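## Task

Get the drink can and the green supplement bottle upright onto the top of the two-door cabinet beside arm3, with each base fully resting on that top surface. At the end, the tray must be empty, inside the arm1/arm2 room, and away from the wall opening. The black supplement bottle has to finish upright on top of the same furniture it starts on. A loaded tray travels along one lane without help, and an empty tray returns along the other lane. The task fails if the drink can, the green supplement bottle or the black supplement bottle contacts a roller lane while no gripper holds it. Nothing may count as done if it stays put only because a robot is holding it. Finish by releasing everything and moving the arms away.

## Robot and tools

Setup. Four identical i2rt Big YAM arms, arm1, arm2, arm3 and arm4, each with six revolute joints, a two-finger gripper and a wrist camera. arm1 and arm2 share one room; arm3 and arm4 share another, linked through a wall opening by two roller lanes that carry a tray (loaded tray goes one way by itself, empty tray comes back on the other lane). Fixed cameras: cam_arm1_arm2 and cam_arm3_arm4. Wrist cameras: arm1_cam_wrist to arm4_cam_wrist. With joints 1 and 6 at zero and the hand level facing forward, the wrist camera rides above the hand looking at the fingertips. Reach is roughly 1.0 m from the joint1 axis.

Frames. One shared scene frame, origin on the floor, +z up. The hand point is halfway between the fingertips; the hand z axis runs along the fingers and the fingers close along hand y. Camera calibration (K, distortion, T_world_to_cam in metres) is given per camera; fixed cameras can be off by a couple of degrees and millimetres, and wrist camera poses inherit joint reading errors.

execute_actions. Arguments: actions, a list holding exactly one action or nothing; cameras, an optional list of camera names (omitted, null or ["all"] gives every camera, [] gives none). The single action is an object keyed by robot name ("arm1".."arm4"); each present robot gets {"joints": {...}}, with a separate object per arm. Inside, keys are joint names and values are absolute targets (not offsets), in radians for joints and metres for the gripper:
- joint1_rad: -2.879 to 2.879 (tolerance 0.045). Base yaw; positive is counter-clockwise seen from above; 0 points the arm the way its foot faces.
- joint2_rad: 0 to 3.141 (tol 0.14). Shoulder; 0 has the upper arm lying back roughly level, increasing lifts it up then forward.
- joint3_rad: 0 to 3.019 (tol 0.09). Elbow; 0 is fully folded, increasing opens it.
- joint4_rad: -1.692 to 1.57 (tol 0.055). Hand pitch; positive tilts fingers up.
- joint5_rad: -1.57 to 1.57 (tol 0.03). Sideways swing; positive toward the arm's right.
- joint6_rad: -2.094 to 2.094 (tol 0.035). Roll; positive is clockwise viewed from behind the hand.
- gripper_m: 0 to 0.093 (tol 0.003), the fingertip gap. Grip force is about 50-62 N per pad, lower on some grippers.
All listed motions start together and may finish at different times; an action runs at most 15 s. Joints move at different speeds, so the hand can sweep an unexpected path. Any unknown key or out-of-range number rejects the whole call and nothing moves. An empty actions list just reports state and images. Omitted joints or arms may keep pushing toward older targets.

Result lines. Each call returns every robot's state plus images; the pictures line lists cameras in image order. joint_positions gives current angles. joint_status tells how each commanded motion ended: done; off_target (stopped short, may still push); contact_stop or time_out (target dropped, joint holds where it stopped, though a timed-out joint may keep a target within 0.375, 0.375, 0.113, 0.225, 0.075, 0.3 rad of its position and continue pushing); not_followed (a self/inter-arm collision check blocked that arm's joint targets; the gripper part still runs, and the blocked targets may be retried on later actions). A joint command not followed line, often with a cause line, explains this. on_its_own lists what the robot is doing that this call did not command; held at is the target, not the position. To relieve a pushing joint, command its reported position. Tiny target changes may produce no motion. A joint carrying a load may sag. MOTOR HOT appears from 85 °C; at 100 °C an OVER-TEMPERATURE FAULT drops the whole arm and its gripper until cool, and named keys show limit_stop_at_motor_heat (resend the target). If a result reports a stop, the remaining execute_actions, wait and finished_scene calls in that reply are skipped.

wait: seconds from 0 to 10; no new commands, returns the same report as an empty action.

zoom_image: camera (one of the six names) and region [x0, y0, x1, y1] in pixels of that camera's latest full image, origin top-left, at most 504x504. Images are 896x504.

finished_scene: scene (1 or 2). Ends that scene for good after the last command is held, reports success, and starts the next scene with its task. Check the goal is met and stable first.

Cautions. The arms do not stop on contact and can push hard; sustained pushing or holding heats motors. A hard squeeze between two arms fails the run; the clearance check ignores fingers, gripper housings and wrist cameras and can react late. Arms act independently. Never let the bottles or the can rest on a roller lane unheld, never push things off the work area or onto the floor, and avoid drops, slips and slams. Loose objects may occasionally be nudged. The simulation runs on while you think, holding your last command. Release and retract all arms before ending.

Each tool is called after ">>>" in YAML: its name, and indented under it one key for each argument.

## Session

>>> execute_actions:
  actions: []

Scene clock: 0.00 s.
Motor temperatures (°C, as the motors report them): arm1=[21 23 28 20 21 20] | arm2=[23 22 21 19 20 20] | arm3=[20 28 26 20 20 23] | arm4=[23 27 33 22 21 20]
arm1.joint_positions: joint1_rad=-0.121 joint2_rad=+0.407 joint3_rad=+1.544 joint4_rad=-1.253 joint5_rad=-0.119 joint6_rad=+0.662 gripper_m=+0.095
arm1.joint_status: not commanded
arm1.hand: x=-1.2007 y=-0.4877 z=+1.5809 quat_wxyz=(-0.295, +0.324, -0.676, -0.593) (m; scene frame)
arm2.joint_positions: joint1_rad=-0.458 joint2_rad=+0.526 joint3_rad=+1.511 joint4_rad=-1.151 joint5_rad=-0.081 joint6_rad=+0.239 gripper_m=+0.095
arm2.joint_status: not commanded
arm2.hand: x=-1.5725 y=+0.0706 z=+1.6085 quat_wxyz=(-0.645, -0.224, -0.730, +0.033) (m; scene frame)
arm3.joint_positions: joint1_rad=+0.834 joint2_rad=+0.421 joint3_rad=+1.612 joint4_rad=-1.526 joint5_rad=+0.117 joint6_rad=+0.647 gripper_m=+0.094
arm3.joint_status: not commanded
arm3.hand: x=+1.1114 y=-0.5340 z=+1.5755 quat_wxyz=(-0.061, +0.616, -0.533, -0.576) (m; scene frame)
arm4.joint_positions: joint1_rad=+0.090 joint2_rad=+0.627 joint3_rad=+1.396 joint4_rad=-1.613 joint5_rad=-0.009 joint6_rad=+0.484 gripper_m=+0.094
arm4.joint_status: not commanded
arm4.hand: x=+1.5666 y=+0.1092 z=+1.3671 quat_wxyz=(+0.103, +0.914, -0.181, -0.347) (m; scene frame)
pictures: arm1_cam_wrist, arm2_cam_wrist, arm3_cam_wrist, arm4_cam_wrist, cam_arm1_arm2, cam_arm3_arm4
camera_calibration (this result's frames):
arm1_cam_wrist: T_world_to_cam=[[0.783835, -0.0778328, -0.616072, 1.88167], [-0.507422, -0.652167, -0.563206, -0.0317921], [-0.357946, 0.754069, -0.550686, 0.93435], [0, 0, 0, 1]] pos_world=[-1.1566, -0.578843, 1.65587]
arm2_cam_wrist: T_world_to_cam=[[-0.344719, -0.906793, -0.242685, -0.0851727], [-0.615969, 0.413597, -0.670463, 0.0857002], [0.708344, -0.0816348, -0.701131, 2.37035], [0, 0, 0, 1]] pos_world=[-1.6556, 0.0808236, 1.69871]
arm3_cam_wrist: T_world_to_cam=[[0.738679, 0.413626, -0.532228, 0.237885], [0.177194, -0.880975, -0.438731, 0.0338634], [-0.65035, 0.229774, -0.72405, 2.11022], [0, 0, 0, 1]] pos_world=[1.19066, -0.553434, 1.66937]
arm4_cam_wrist: T_world_to_cam=[[0.244171, 0.915863, -0.318708, -0.0477143], [0.959985, -0.27477, -0.0541303, -1.39323], [-0.137148, -0.292738, -0.946306, 1.66917], [0, 0, 0, 1]] pos_world=[1.57805, 0.149512, 1.48892]
Images, in order (width x height): arm1_cam_wrist 896x504, arm2_cam_wrist 896x504, arm3_cam_wrist 896x504, arm4_cam_wrist 896x504, cam_arm1_arm2 896x504, cam_arm3_arm4 896x504.

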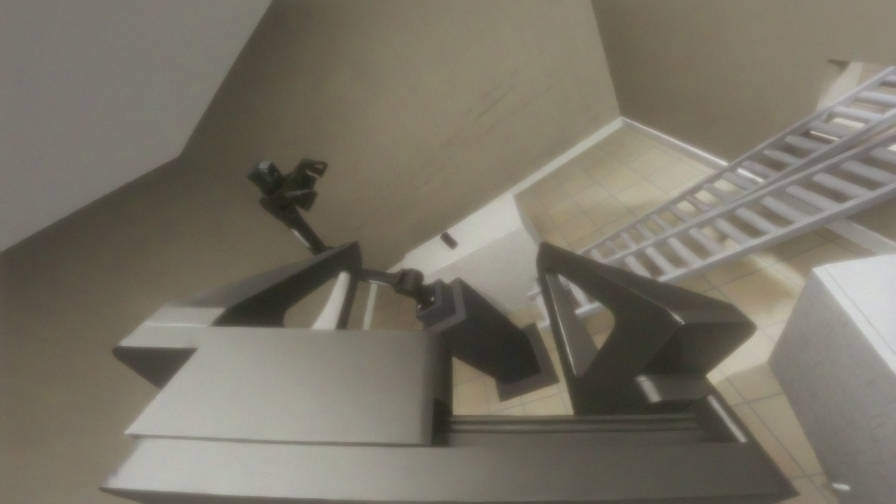

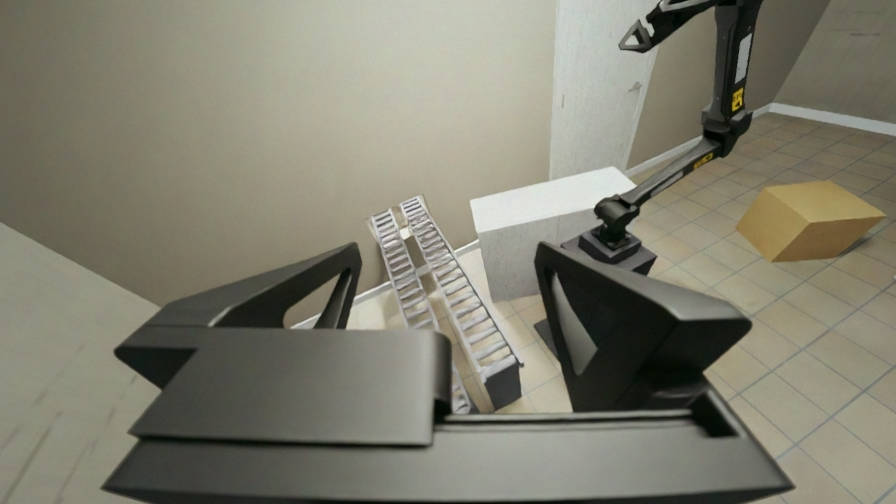

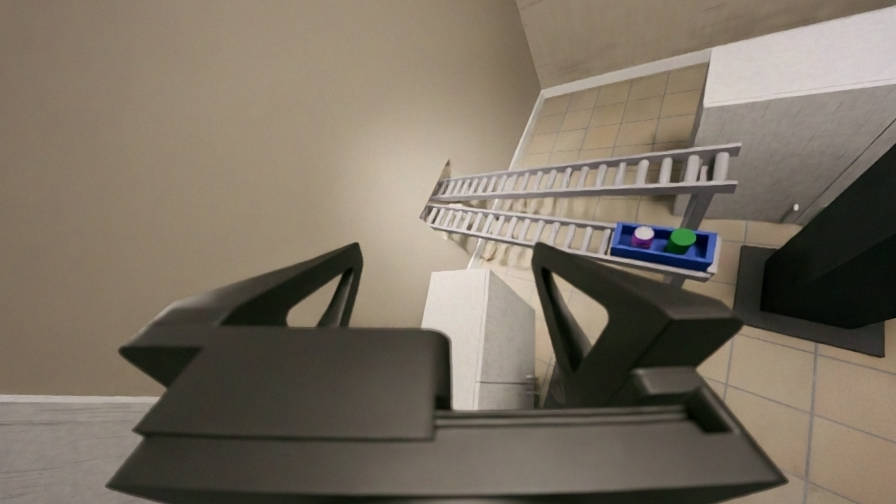

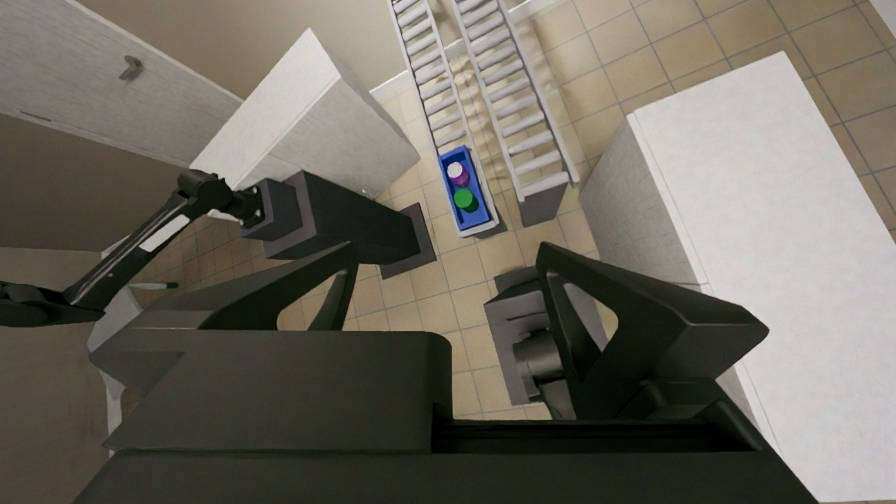

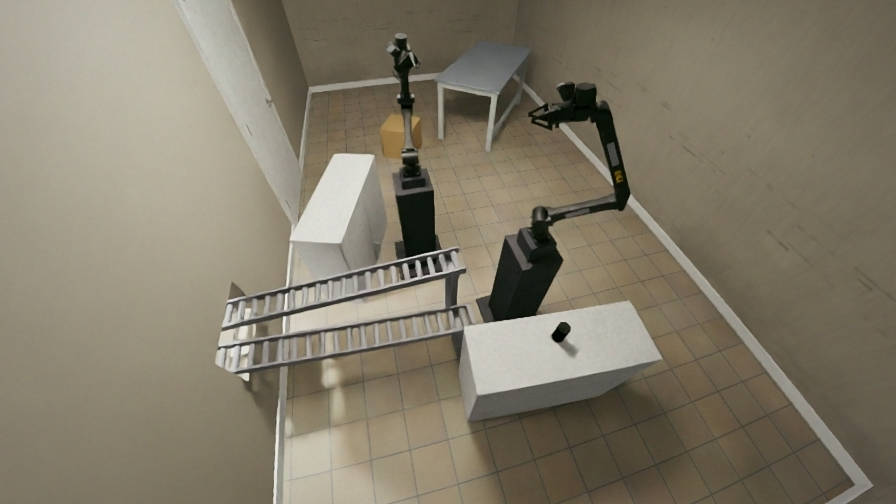

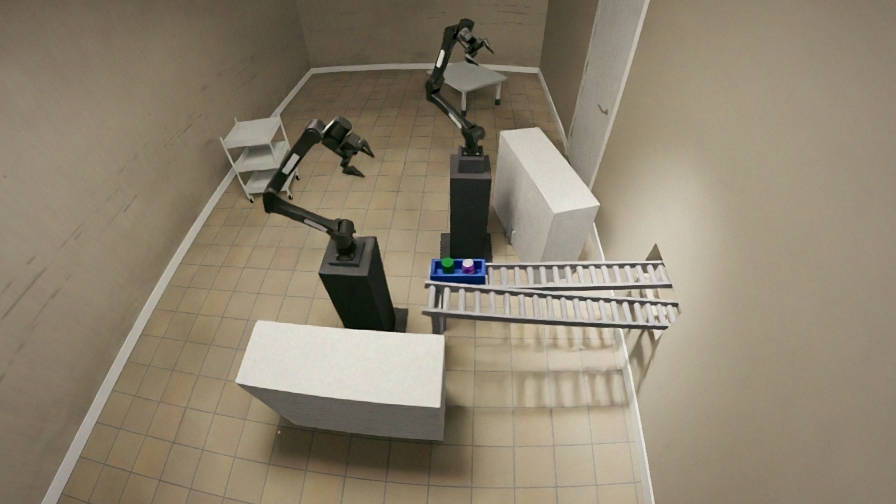

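>>> zoom_image:
  camera: "arm3_cam_wrist"
  region: [590, 200, 740, 290]

>>> zoom_image:
  camera: "cam_arm3_arm4"
  region: [410, 240, 510, 310]

>>> zoom_image:
  camera: "arm4_cam_wrist"
  region: [420, 130, 520, 250]

Region (590, 200, 740, 290) of arm3_cam_wrist's 896x504 image, scaled by 3.360, with more detail than that image has; it fills the top 302 rows of this view, and the rest is white.

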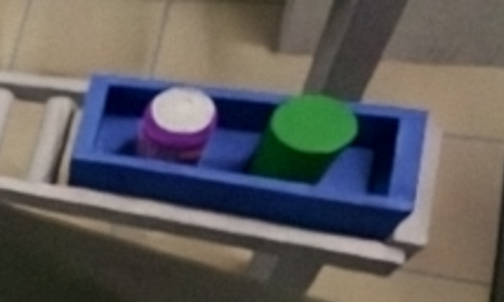

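Region (410, 240, 510, 310) of cam_arm3_arm4's 896x504 image, scaled by 5.040, with more detail than that image has; it fills the top 353 rows of this view, and the rest is white.

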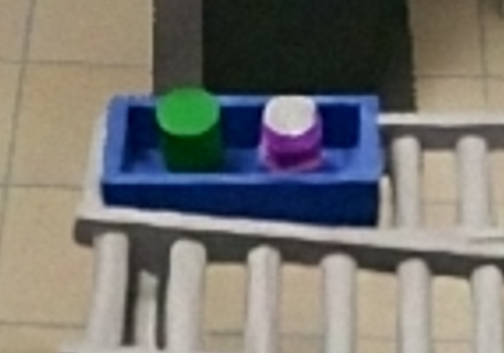

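Region (420, 130, 520, 250) of arm4_cam_wrist's 896x504 image, scaled by 4.200, with more detail than that image has.

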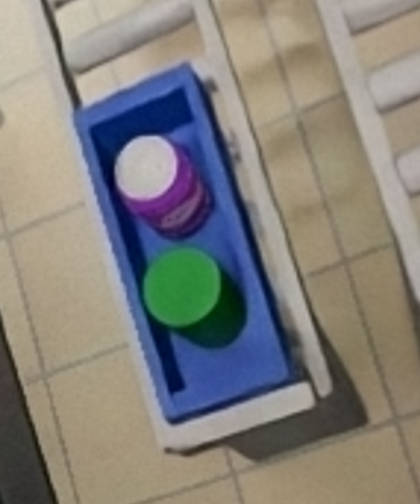

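>>> execute_actions:
  actions:
    - {"arm3":{"joints":{"joint1_rad":-0.2,"joint2_rad":2.555,"joint3_rad":1.875,"joint4_rad":-0.641,"joint5_rad":0.0,"joint6_rad":-0.009,"gripper_m":0.085}}}
  cameras: ["arm3_cam_wrist","cam_arm3_arm4"]

>>> zoom_image:
  camera: "arm3_cam_wrist"
  region: [340, 150, 560, 340]

Scene clock: 122.17 s.
Motor temperatures (°C, as the motors report them): arm1=[21 23 29 20 21 20] | arm2=[23 22 24 20 20 20] | arm3=[20 28 28 21 20 23] | arm4=[23 26 38 22 21 20]
arm1.joint_positions: joint1_rad=-0.121 joint2_rad=+0.407 joint3_rad=+1.544 joint4_rad=-1.253 joint5_rad=-0.119 joint6_rad=+0.662 gripper_m=+0.095
arm1.joint_status: not commanded
arm1.hand: x=-1.2007 y=-0.4877 z=+1.5809 quat_wxyz=(-0.295, +0.324, -0.676, -0.593) (m; scene frame)
arm2.joint_positions: joint1_rad=-0.458 joint2_rad=+0.526 joint3_rad=+1.511 joint4_rad=-1.151 joint5_rad=-0.081 joint6_rad=+0.239 gripper_m=+0.095
arm2.joint_status: not commanded
arm2.hand: x=-1.5725 y=+0.0706 z=+1.6085 quat_wxyz=(-0.645, -0.224, -0.730, +0.033) (m; scene frame)
arm3.joint_positions: joint1_rad=-0.209 joint2_rad=+2.579 joint3_rad=+1.859 joint4_rad=-0.650 joint5_rad=+0.001 joint6_rad=+0.000 gripper_m=+0.085
arm3.joint_status: all done
arm3.hand: x=+1.2758 y=+0.1039 z=+0.7350 quat_wxyz=(-0.076, +0.642, -0.760, -0.064) (m; scene frame)
arm4.joint_positions: joint1_rad=+0.090 joint2_rad=+0.627 joint3_rad=+1.396 joint4_rad=-1.613 joint5_rad=-0.009 joint6_rad=+0.484 gripper_m=+0.094
arm4.joint_status: not commanded
arm4.hand: x=+1.5666 y=+0.1092 z=+1.3671 quat_wxyz=(+0.103, +0.914, -0.181, -0.347) (m; scene frame)
pictures: arm3_cam_wrist, cam_arm3_arm4
camera_calibration (this result's frames):
arm3_cam_wrist: T_world_to_cam=[[0.985733, -0.167433, 0.0172448, -1.25346], [-0.159927, -0.899713, 0.406127, 0.00901263], [-0.0524836, -0.403091, -0.913654, 0.904417], [0, 0, 0, 1]] pos_world=[1.28449, 0.1628, 0.84428]
Images, in order (width x height): arm3_cam_wrist 896x504, cam_arm3_arm4 896x504.

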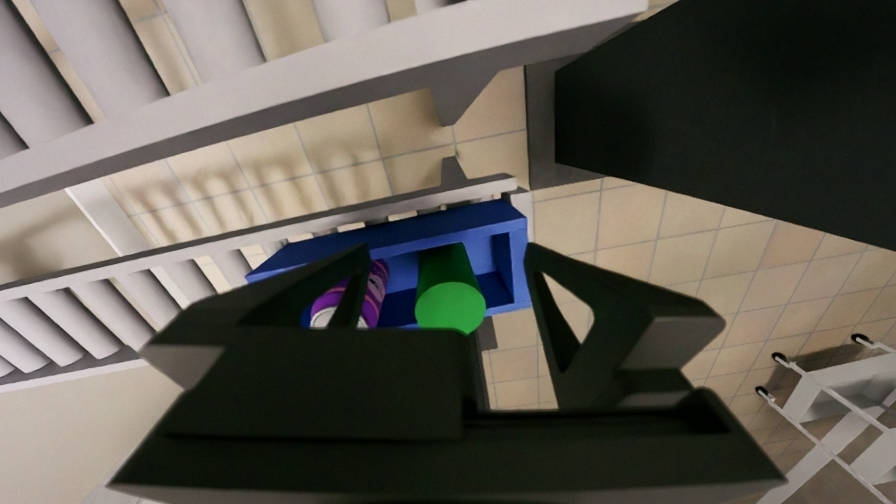

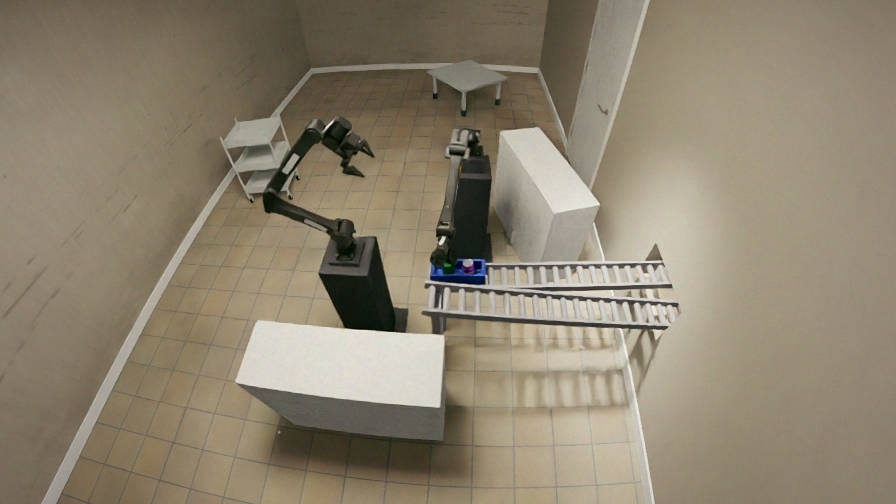

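Region (340, 150, 560, 340) of arm3_cam_wrist's 896x504 image, scaled by 2.291, with more detail than that image has; it fills the top 435 rows of this view, and the rest is white.

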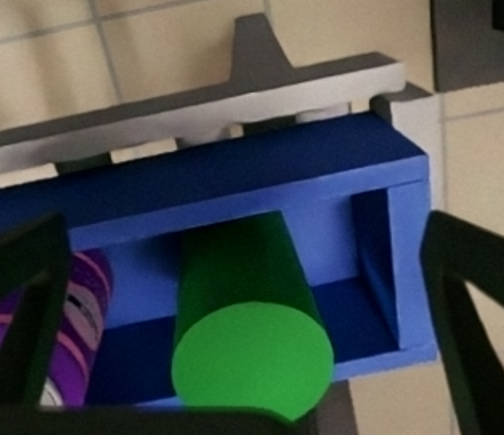

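>>> execute_actions:
  actions:
    - {"arm3":{"joints":{"joint2_rad":2.735,"joint4_rad":-0.68}}}
  cameras: ["arm3_cam_wrist","cam_arm3_arm4"]

Scene clock: 160.80 s.
Motor temperatures (°C, as the motors report them): arm1=[21 23 29 20 21 20] | arm2=[23 21 24 20 20 20] | arm3=[20 31 29 20 20 23] | arm4=[23 25 38 22 21 20]
arm1.joint_positions: joint1_rad=-0.121 joint2_rad=+0.407 joint3_rad=+1.544 joint4_rad=-1.253 joint5_rad=-0.119 joint6_rad=+0.662 gripper_m=+0.095
arm1.joint_status: not commanded
arm1.hand: x=-1.2007 y=-0.4877 z=+1.5809 quat_wxyz=(-0.295, +0.324, -0.676, -0.593) (m; scene frame)
arm2.joint_positions: joint1_rad=-0.458 joint2_rad=+0.526 joint3_rad=+1.511 joint4_rad=-1.151 joint5_rad=-0.081 joint6_rad=+0.239 gripper_m=+0.095
arm2.joint_status: not commanded
arm2.hand: x=-1.5725 y=+0.0706 z=+1.6085 quat_wxyz=(-0.645, -0.224, -0.730, +0.033) (m; scene frame)
arm3.joint_positions: joint1_rad=-0.209 joint2_rad=+2.758 joint3_rad=+1.859 joint4_rad=-0.679 joint5_rad=+0.001 joint6_rad=+0.000 gripper_m=+0.085
arm3.joint_status: all done
arm3.hand: x=+1.2624 y=+0.0248 z=+0.6177 quat_wxyz=(+0.003, +0.646, -0.764, +0.003) (m; scene frame)
arm4.joint_positions: joint1_rad=+0.090 joint2_rad=+0.627 joint3_rad=+1.396 joint4_rad=-1.613 joint5_rad=-0.009 joint6_rad=+0.484 gripper_m=+0.094
arm4.joint_status: not commanded
arm4.hand: x=+1.5666 y=+0.1092 z=+1.3671 quat_wxyz=(+0.103, +0.914, -0.181, -0.347) (m; scene frame)
pictures: arm3_cam_wrist, cam_arm3_arm4
camera_calibration (this result's frames):
arm3_cam_wrist: T_world_to_cam=[[0.986347, -0.163782, 0.017149, -1.25229], [-0.142702, -0.798105, 0.585376, -0.151558], [-0.0821876, -0.579831, -0.810581, 0.742906], [0, 0, 0, 1]] pos_world=[1.27462, 0.104699, 0.712379]
Images, in order (width x height): arm3_cam_wrist 896x504, cam_arm3_arm4 896x504.

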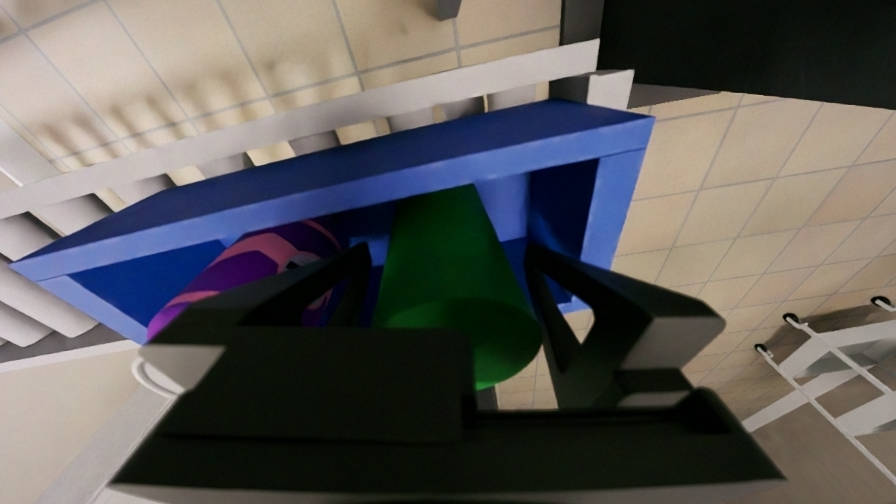

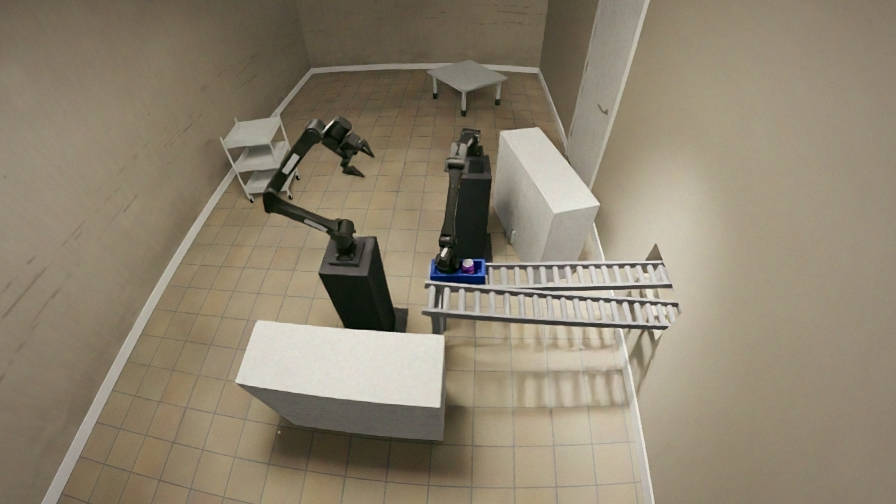

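>>> zoom_image:
  camera: "arm3_cam_wrist"
  region: [440, 90, 680, 320]

>>> zoom_image:
  camera: "arm3_cam_wrist"
  region: [100, 170, 420, 410]

>>> execute_actions:
  actions:
    - {"arm3":{"joints":{"gripper_m":0.045}}}
  cameras: ["arm3_cam_wrist"]

Region (440, 90, 680, 320) of arm3_cam_wrist's 896x504 image, scaled by 2.100, with more detail than that image has; it fills the top 483 rows of this view, and the rest is white.

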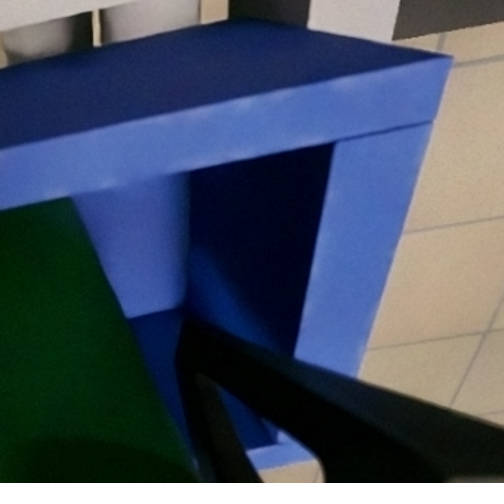

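Region (100, 170, 420, 410) of arm3_cam_wrist's 896x504 image, scaled by 1.575, with more detail than that image has; it fills the top 378 rows of this view, and the rest is white.

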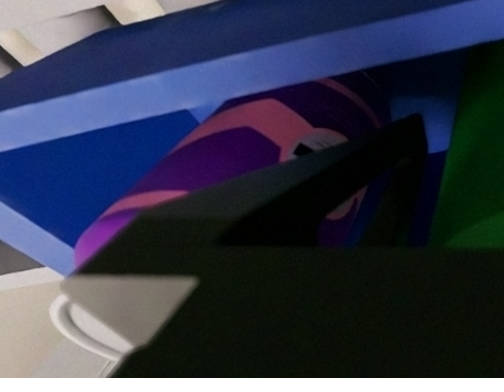

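Scene clock: 166.00 s.
Motor temperatures (°C, as the motors report them): arm1=[21 23 29 20 21 20] | arm2=[23 21 24 20 20 20] | arm3=[20 31 28 20 20 23] | arm4=[23 25 38 22 21 20]
arm1.joint_positions: joint1_rad=-0.121 joint2_rad=+0.407 joint3_rad=+1.544 joint4_rad=-1.253 joint5_rad=-0.119 joint6_rad=+0.662 gripper_m=+0.095
arm1.joint_status: not commanded
arm1.hand: x=-1.2007 y=-0.4877 z=+1.5809 quat_wxyz=(-0.295, +0.324, -0.676, -0.593) (m; scene frame)
arm2.joint_positions: joint1_rad=-0.458 joint2_rad=+0.526 joint3_rad=+1.511 joint4_rad=-1.151 joint5_rad=-0.081 joint6_rad=+0.239 gripper_m=+0.095
arm2.joint_status: not commanded
arm2.hand: x=-1.5725 y=+0.0706 z=+1.6085 quat_wxyz=(-0.645, -0.224, -0.730, +0.033) (m; scene frame)
arm3.joint_positions: joint1_rad=-0.209 joint2_rad=+2.758 joint3_rad=+1.859 joint4_rad=-0.679 joint5_rad=-0.002 joint6_rad=-0.001 gripper_m=+0.065
arm3.joint_status: gripper_m off_target (ended at +0.065, target +0.045)
arm3.hand: x=+1.2620 y=+0.0249 z=+0.6177 quat_wxyz=(+0.004, +0.646, -0.763, +0.002) (m; scene frame)
arm4.joint_positions: joint1_rad=+0.090 joint2_rad=+0.627 joint3_rad=+1.396 joint4_rad=-1.613 joint5_rad=-0.009 joint6_rad=+0.484 gripper_m=+0.094
arm4.joint_status: not commanded
arm4.hand: x=+1.5666 y=+0.1092 z=+1.3671 quat_wxyz=(+0.103, +0.914, -0.181, -0.347) (m; scene frame)
pictures: arm3_cam_wrist
camera_calibration (this result's frames):
arm3_cam_wrist: T_world_to_cam=[[0.986505, -0.163056, 0.0148538, -1.25069], [-0.140785, -0.798433, 0.585392, -0.153983], [-0.0835919, -0.579583, -0.810614, 0.744699], [0, 0, 0, 1]] pos_world=[1.27439, 0.104737, 0.712382]
Images, in order (width x height): arm3_cam_wrist 896x504.

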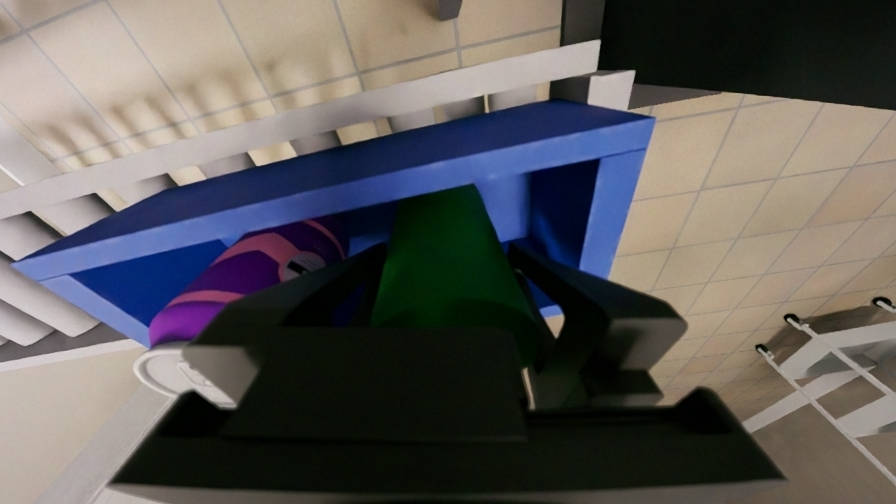

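>>> execute_actions:
  actions:
    - {"arm3":{"joints":{"joint2_rad":2.385,"joint3_rad":1.711}}}
  cameras: ["arm3_cam_wrist","cam_arm3_arm4"]

>>> zoom_image:
  camera: "cam_arm3_arm4"
  region: [480, 110, 620, 250]

Scene clock: 222.73 s.
Motor temperatures (°C, as the motors report them): arm1=[21 23 29 21 21 20] | arm2=[23 21 24 20 20 20] | arm3=[20 31 28 20 20 23] | arm4=[23 25 39 22 21 20]
arm1.joint_positions: joint1_rad=-0.121 joint2_rad=+0.407 joint3_rad=+1.544 joint4_rad=-1.253 joint5_rad=-0.119 joint6_rad=+0.662 gripper_m=+0.095
arm1.joint_status: not commanded
arm1.hand: x=-1.2007 y=-0.4877 z=+1.5809 quat_wxyz=(-0.295, +0.324, -0.676, -0.593) (m; scene frame)
arm2.joint_positions: joint1_rad=-0.458 joint2_rad=+0.526 joint3_rad=+1.511 joint4_rad=-1.151 joint5_rad=-0.081 joint6_rad=+0.239 gripper_m=+0.095
arm2.joint_status: not commanded
arm2.hand: x=-1.5725 y=+0.0706 z=+1.6085 quat_wxyz=(-0.645, -0.224, -0.730, +0.033) (m; scene frame)
arm3.joint_positions: joint1_rad=-0.209 joint2_rad=+2.407 joint3_rad=+1.691 joint4_rad=-0.682 joint5_rad=-0.002 joint6_rad=-0.001 gripper_m=+0.065
arm3.joint_status: all done
arm3.hand: x=+1.2696 y=+0.0695 z=+0.7945 quat_wxyz=(-0.065, +0.644, -0.761, -0.057) (m; scene frame)
arm4.joint_positions: joint1_rad=+0.090 joint2_rad=+0.627 joint3_rad=+1.396 joint4_rad=-1.613 joint5_rad=-0.009 joint6_rad=+0.484 gripper_m=+0.094
arm4.joint_status: not commanded
arm4.hand: x=+1.5666 y=+0.1092 z=+1.3671 quat_wxyz=(+0.103, +0.914, -0.181, -0.347) (m; scene frame)
pictures: arm3_cam_wrist, cam_arm3_arm4
camera_calibration (this result's frames):
arm3_cam_wrist: T_world_to_cam=[[0.98605, -0.16579, 0.0147753, -1.25267], [-0.155977, -0.889394, 0.429709, -0.0714988], [-0.0581003, -0.426019, -0.902847, 0.944705], [0, 0, 0, 1]] pos_world=[1.27893, 0.131192, 0.902156]
Images, in order (width x height): arm3_cam_wrist 896x504, cam_arm3_arm4 896x504.

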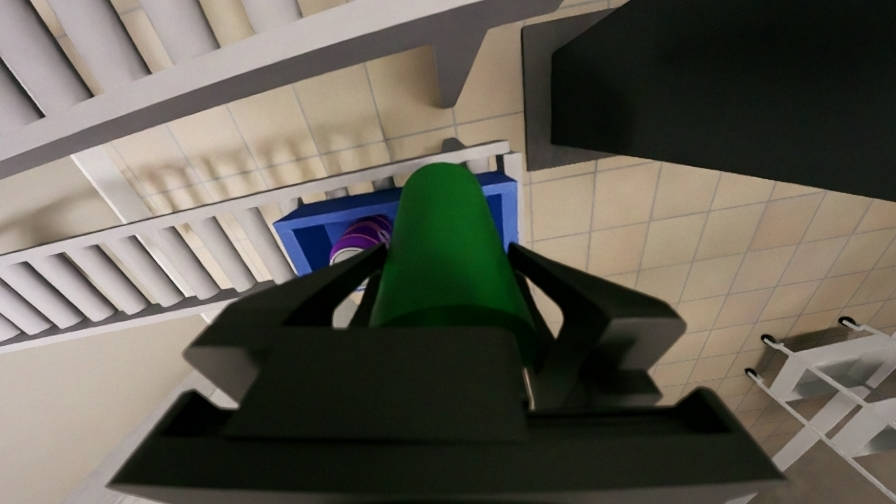

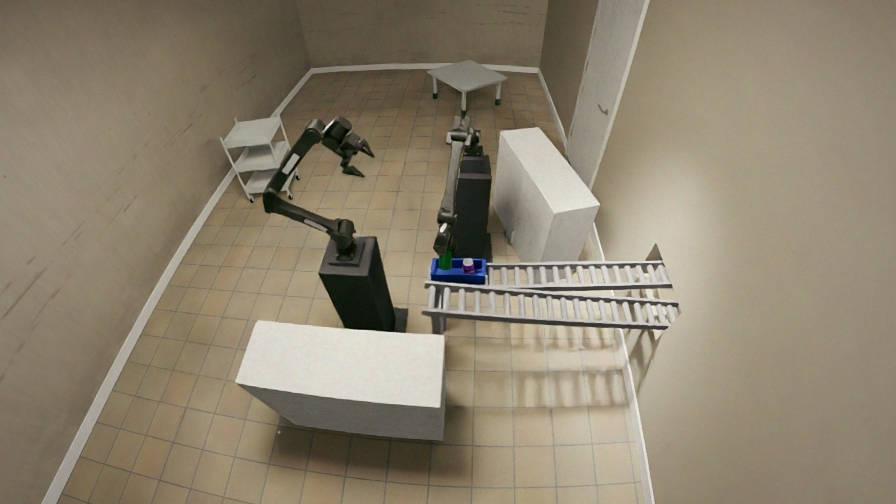

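Region (480, 110, 620, 250) of cam_arm3_arm4's 896x504 image, scaled by 3.600, with more detail than that image has.

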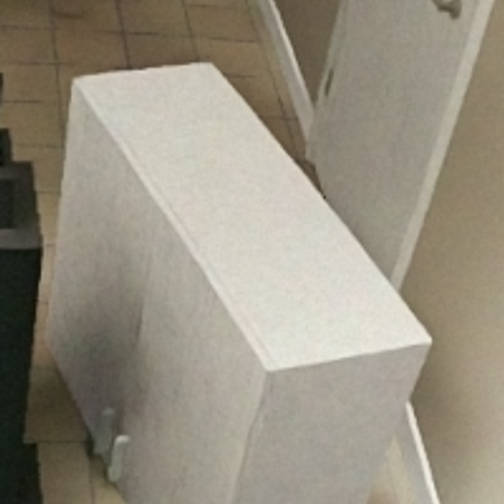

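>>> execute_actions:
  actions:
    - {"arm3":{"joints":{"joint1_rad":1.605,"joint2_rad":2.142,"joint3_rad":1.525,"joint4_rad":-0.865}},"arm4":{"joints":{"joint1_rad":0.17,"joint2_rad":2.086,"joint3_rad":0.95,"joint4_rad":-0.95,"joint5_rad":0.0,"joint6_rad":0.155,"gripper_m":0.065}}}
  cameras: ["arm3_cam_wrist","arm4_cam_wrist","cam_arm3_arm4"]

Scene clock: 269.83 s.
Motor temperatures (°C, as the motors report them): arm1=[21 23 29 21 21 20] | arm2=[23 21 25 20 20 20] | arm3=[20 32 29 20 20 23] | arm4=[23 25 39 22 21 20]
arm1.joint_positions: joint1_rad=-0.121 joint2_rad=+0.407 joint3_rad=+1.544 joint4_rad=-1.253 joint5_rad=-0.119 joint6_rad=+0.662 gripper_m=+0.095
arm1.joint_status: not commanded
arm1.hand: x=-1.2007 y=-0.4877 z=+1.5809 quat_wxyz=(-0.295, +0.324, -0.676, -0.593) (m; scene frame)
arm2.joint_positions: joint1_rad=-0.458 joint2_rad=+0.526 joint3_rad=+1.511 joint4_rad=-1.151 joint5_rad=-0.081 joint6_rad=+0.239 gripper_m=+0.095
arm2.joint_status: not commanded
arm2.hand: x=-1.5725 y=+0.0706 z=+1.6085 quat_wxyz=(-0.645, -0.224, -0.730, +0.033) (m; scene frame)
arm3.joint_positions: joint1_rad=+1.616 joint2_rad=+2.151 joint3_rad=+1.518 joint4_rad=-0.859 joint5_rad=-0.002 joint6_rad=-0.002 gripper_m=+0.065
arm3.joint_status: all done
arm3.hand: x=+0.5453 y=-0.6530 z=+0.8937 quat_wxyz=(+0.003, +0.998, +0.044, -0.040) (m; scene frame)
arm4.joint_positions: joint1_rad=+0.161 joint2_rad=+2.081 joint3_rad=+0.949 joint4_rad=-0.955 joint5_rad=-0.002 joint6_rad=+0.165 gripper_m=+0.065
arm4.joint_status: all done
arm4.hand: x=+1.4468 y=+0.0827 z=+0.7474 quat_wxyz=(-0.043, +0.968, -0.005, +0.245) (m; scene frame)
pictures: arm3_cam_wrist, arm4_cam_wrist, cam_arm3_arm4
camera_calibration (this result's frames):
arm3_cam_wrist: T_world_to_cam=[[-0.0892392, 0.995906, 0.0144225, 0.685484], [0.856828, 0.0693781, 0.510914, -0.868529], [0.507821, 0.0579511, -0.859511, 0.653128], [0, 0, 0, 1]] pos_world=[0.47368, -0.66027, 0.995227]
arm4_cam_wrist: T_world_to_cam=[[-0.0123767, 0.997537, 0.0690392, -0.117102], [0.431151, -0.0569725, 0.900479, -1.28547], [0.902195, 0.0409113, -0.429384, -0.859135], [0, 0, 0, 1]] pos_world=[1.32789, 0.0787261, 0.796721]
Images, in order (width x height): arm3_cam_wrist 896x504, arm4_cam_wrist 896x504, cam_arm3_arm4 896x504.

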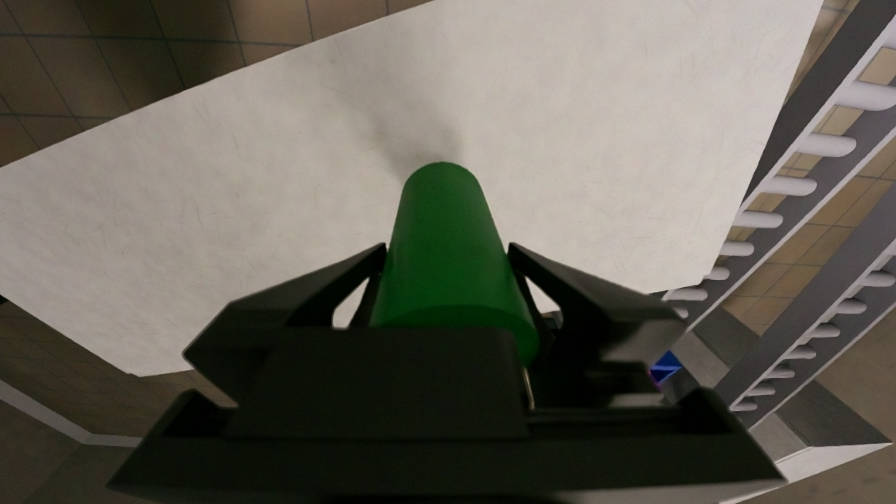

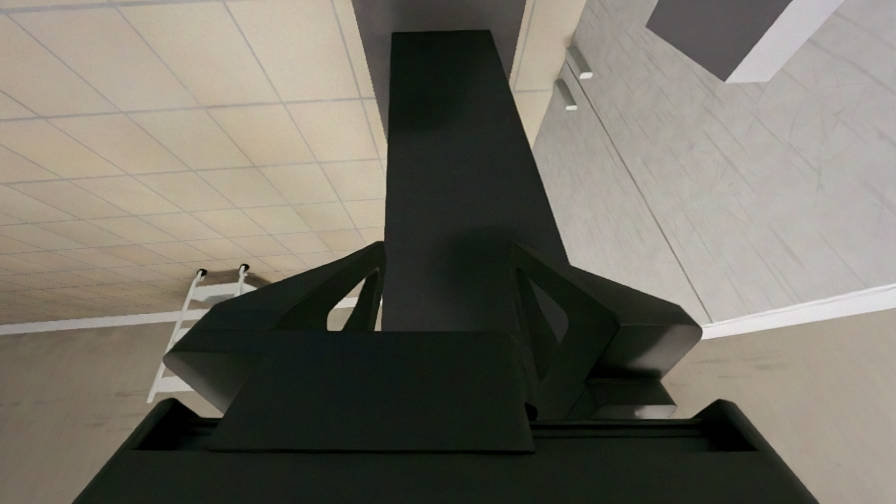

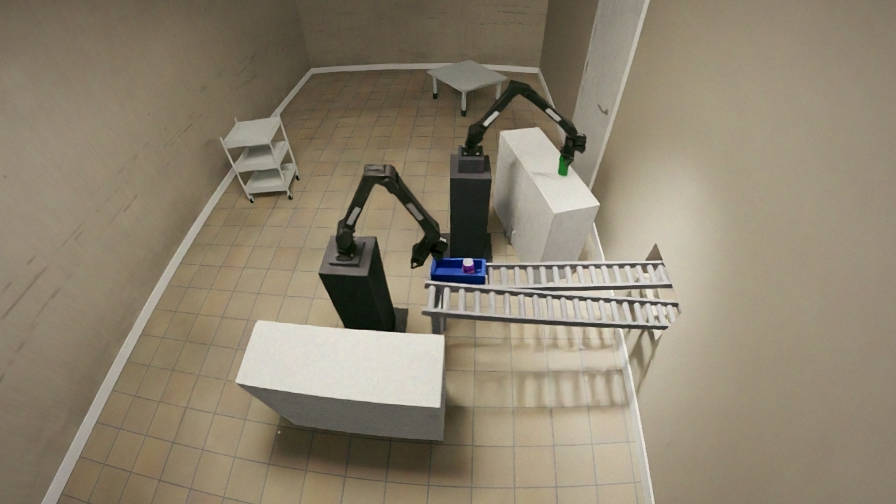

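>>> zoom_image:
  camera: "arm3_cam_wrist"
  region: [200, 0, 560, 200]

>>> zoom_image:
  camera: "arm3_cam_wrist"
  region: [540, 180, 800, 340]

>>> zoom_image:
  camera: "arm3_cam_wrist"
  region: [0, 250, 260, 420]

Region (200, 0, 560, 200) of arm3_cam_wrist's 896x504 image, scaled by 1.400, with more detail than that image has.

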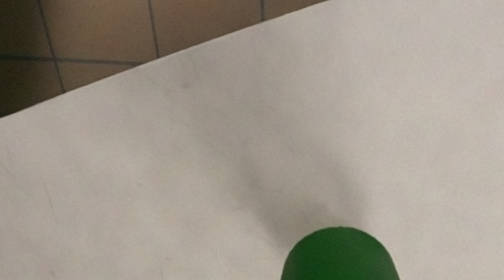

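Region (540, 180, 800, 340) of arm3_cam_wrist's 896x504 image, scaled by 1.938, with more detail than that image has; it fills the top 310 rows of this view, and the rest is white.

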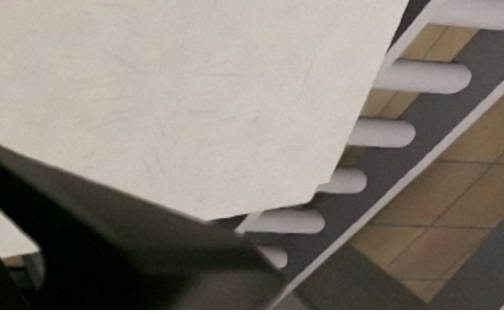

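Region (0, 250, 260, 420) of arm3_cam_wrist's 896x504 image, scaled by 1.938, with more detail than that image has; it fills the top 330 rows of this view, and the rest is white.

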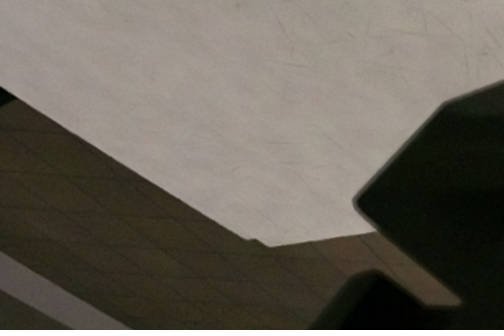

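>>> execute_actions:
  actions:
    - {"arm3":{"joints":{"joint2_rad":2.2}},"arm4":{"joints":{"joint4_rad":-0.8,"gripper_m":0.075}}}
  cameras: ["arm3_cam_wrist","cam_arm3_arm4"]

Scene clock: 297.17 s.
Motor temperatures (°C, as the motors report them): arm1=[21 23 29 21 21 20] | arm2=[23 21 25 20 20 20] | arm3=[20 31 29 20 20 23] | arm4=[23 26 35 22 21 20]
arm1.joint_positions: joint1_rad=-0.121 joint2_rad=+0.407 joint3_rad=+1.544 joint4_rad=-1.253 joint5_rad=-0.119 joint6_rad=+0.662 gripper_m=+0.095
arm1.joint_status: not commanded
arm1.hand: x=-1.2007 y=-0.4877 z=+1.5809 quat_wxyz=(-0.295, +0.324, -0.676, -0.593) (m; scene frame)
arm2.joint_positions: joint1_rad=-0.458 joint2_rad=+0.526 joint3_rad=+1.511 joint4_rad=-1.151 joint5_rad=-0.081 joint6_rad=+0.239 gripper_m=+0.095
arm2.joint_status: not commanded
arm2.hand: x=-1.5725 y=+0.0706 z=+1.6085 quat_wxyz=(-0.645, -0.224, -0.730, +0.033) (m; scene frame)
arm3.joint_positions: joint1_rad=+1.616 joint2_rad=+2.217 joint3_rad=+1.518 joint4_rad=-0.859 joint5_rad=-0.001 joint6_rad=-0.002 gripper_m=+0.065
arm3.joint_status: all done
arm3.hand: x=+0.5594 y=-0.6516 z=+0.8552 quat_wxyz=(+0.001, +0.999, +0.044, -0.007) (m; scene frame)
arm4.joint_positions: joint1_rad=+0.161 joint2_rad=+2.081 joint3_rad=+0.949 joint4_rad=-0.808 joint5_rad=-0.002 joint6_rad=+0.165 gripper_m=+0.075
arm4.joint_status: all done
arm4.hand: x=+1.4143 y=+0.0777 z=+0.7323 quat_wxyz=(-0.031, +0.984, -0.005, +0.174) (m; scene frame)
pictures: arm3_cam_wrist, cam_arm3_arm4
camera_calibration (this result's frames):
arm3_cam_wrist: T_world_to_cam=[[-0.0906494, 0.99577, 0.0149681, 0.686234], [0.820973, 0.0662121, 0.567115, -0.891102], [0.563725, 0.063697, -0.823503, 0.554451], [0, 0, 0, 1]] pos_world=[0.481219, -0.659647, 0.951678]
Images, in order (width x height): arm3_cam_wrist 896x504, cam_arm3_arm4 896x504.

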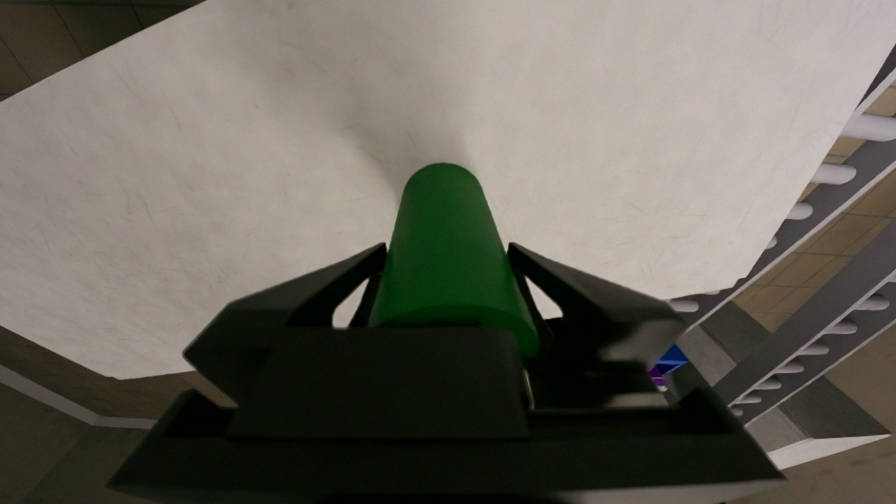

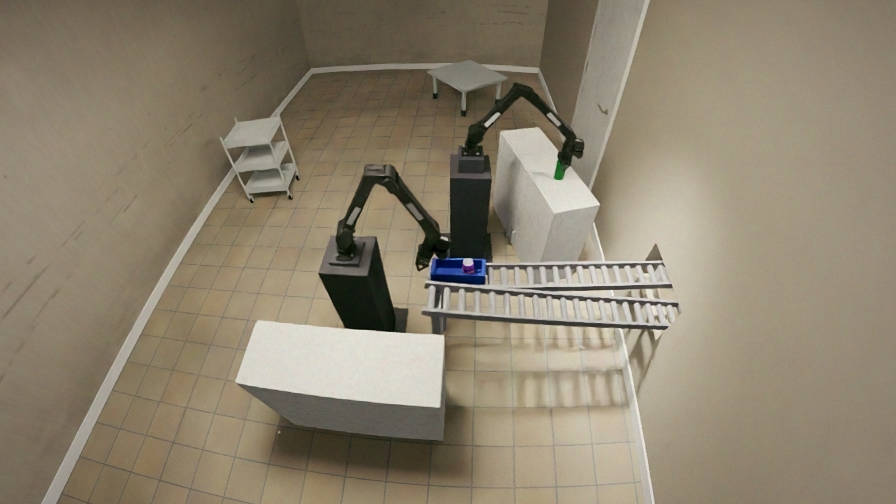

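>>> zoom_image:
  camera: "arm3_cam_wrist"
  region: [360, 110, 540, 260]

>>> zoom_image:
  camera: "cam_arm3_arm4"
  region: [530, 130, 600, 200]

Region (360, 110, 540, 260) of arm3_cam_wrist's 896x504 image, scaled by 2.800, with more detail than that image has.

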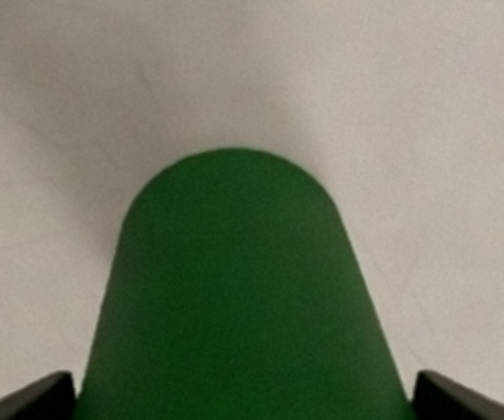

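Region (530, 130, 600, 200) of cam_arm3_arm4's 896x504 image, scaled by 7.200, with more detail than that image has.

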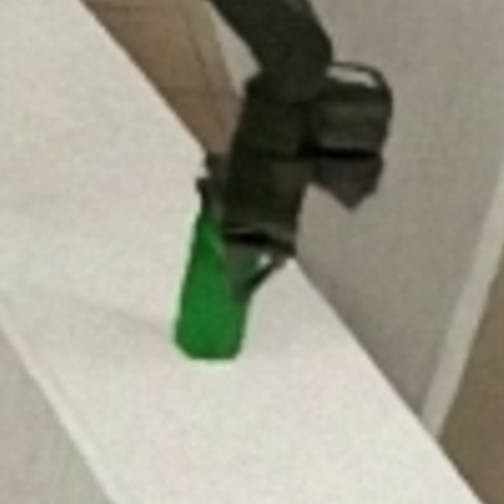

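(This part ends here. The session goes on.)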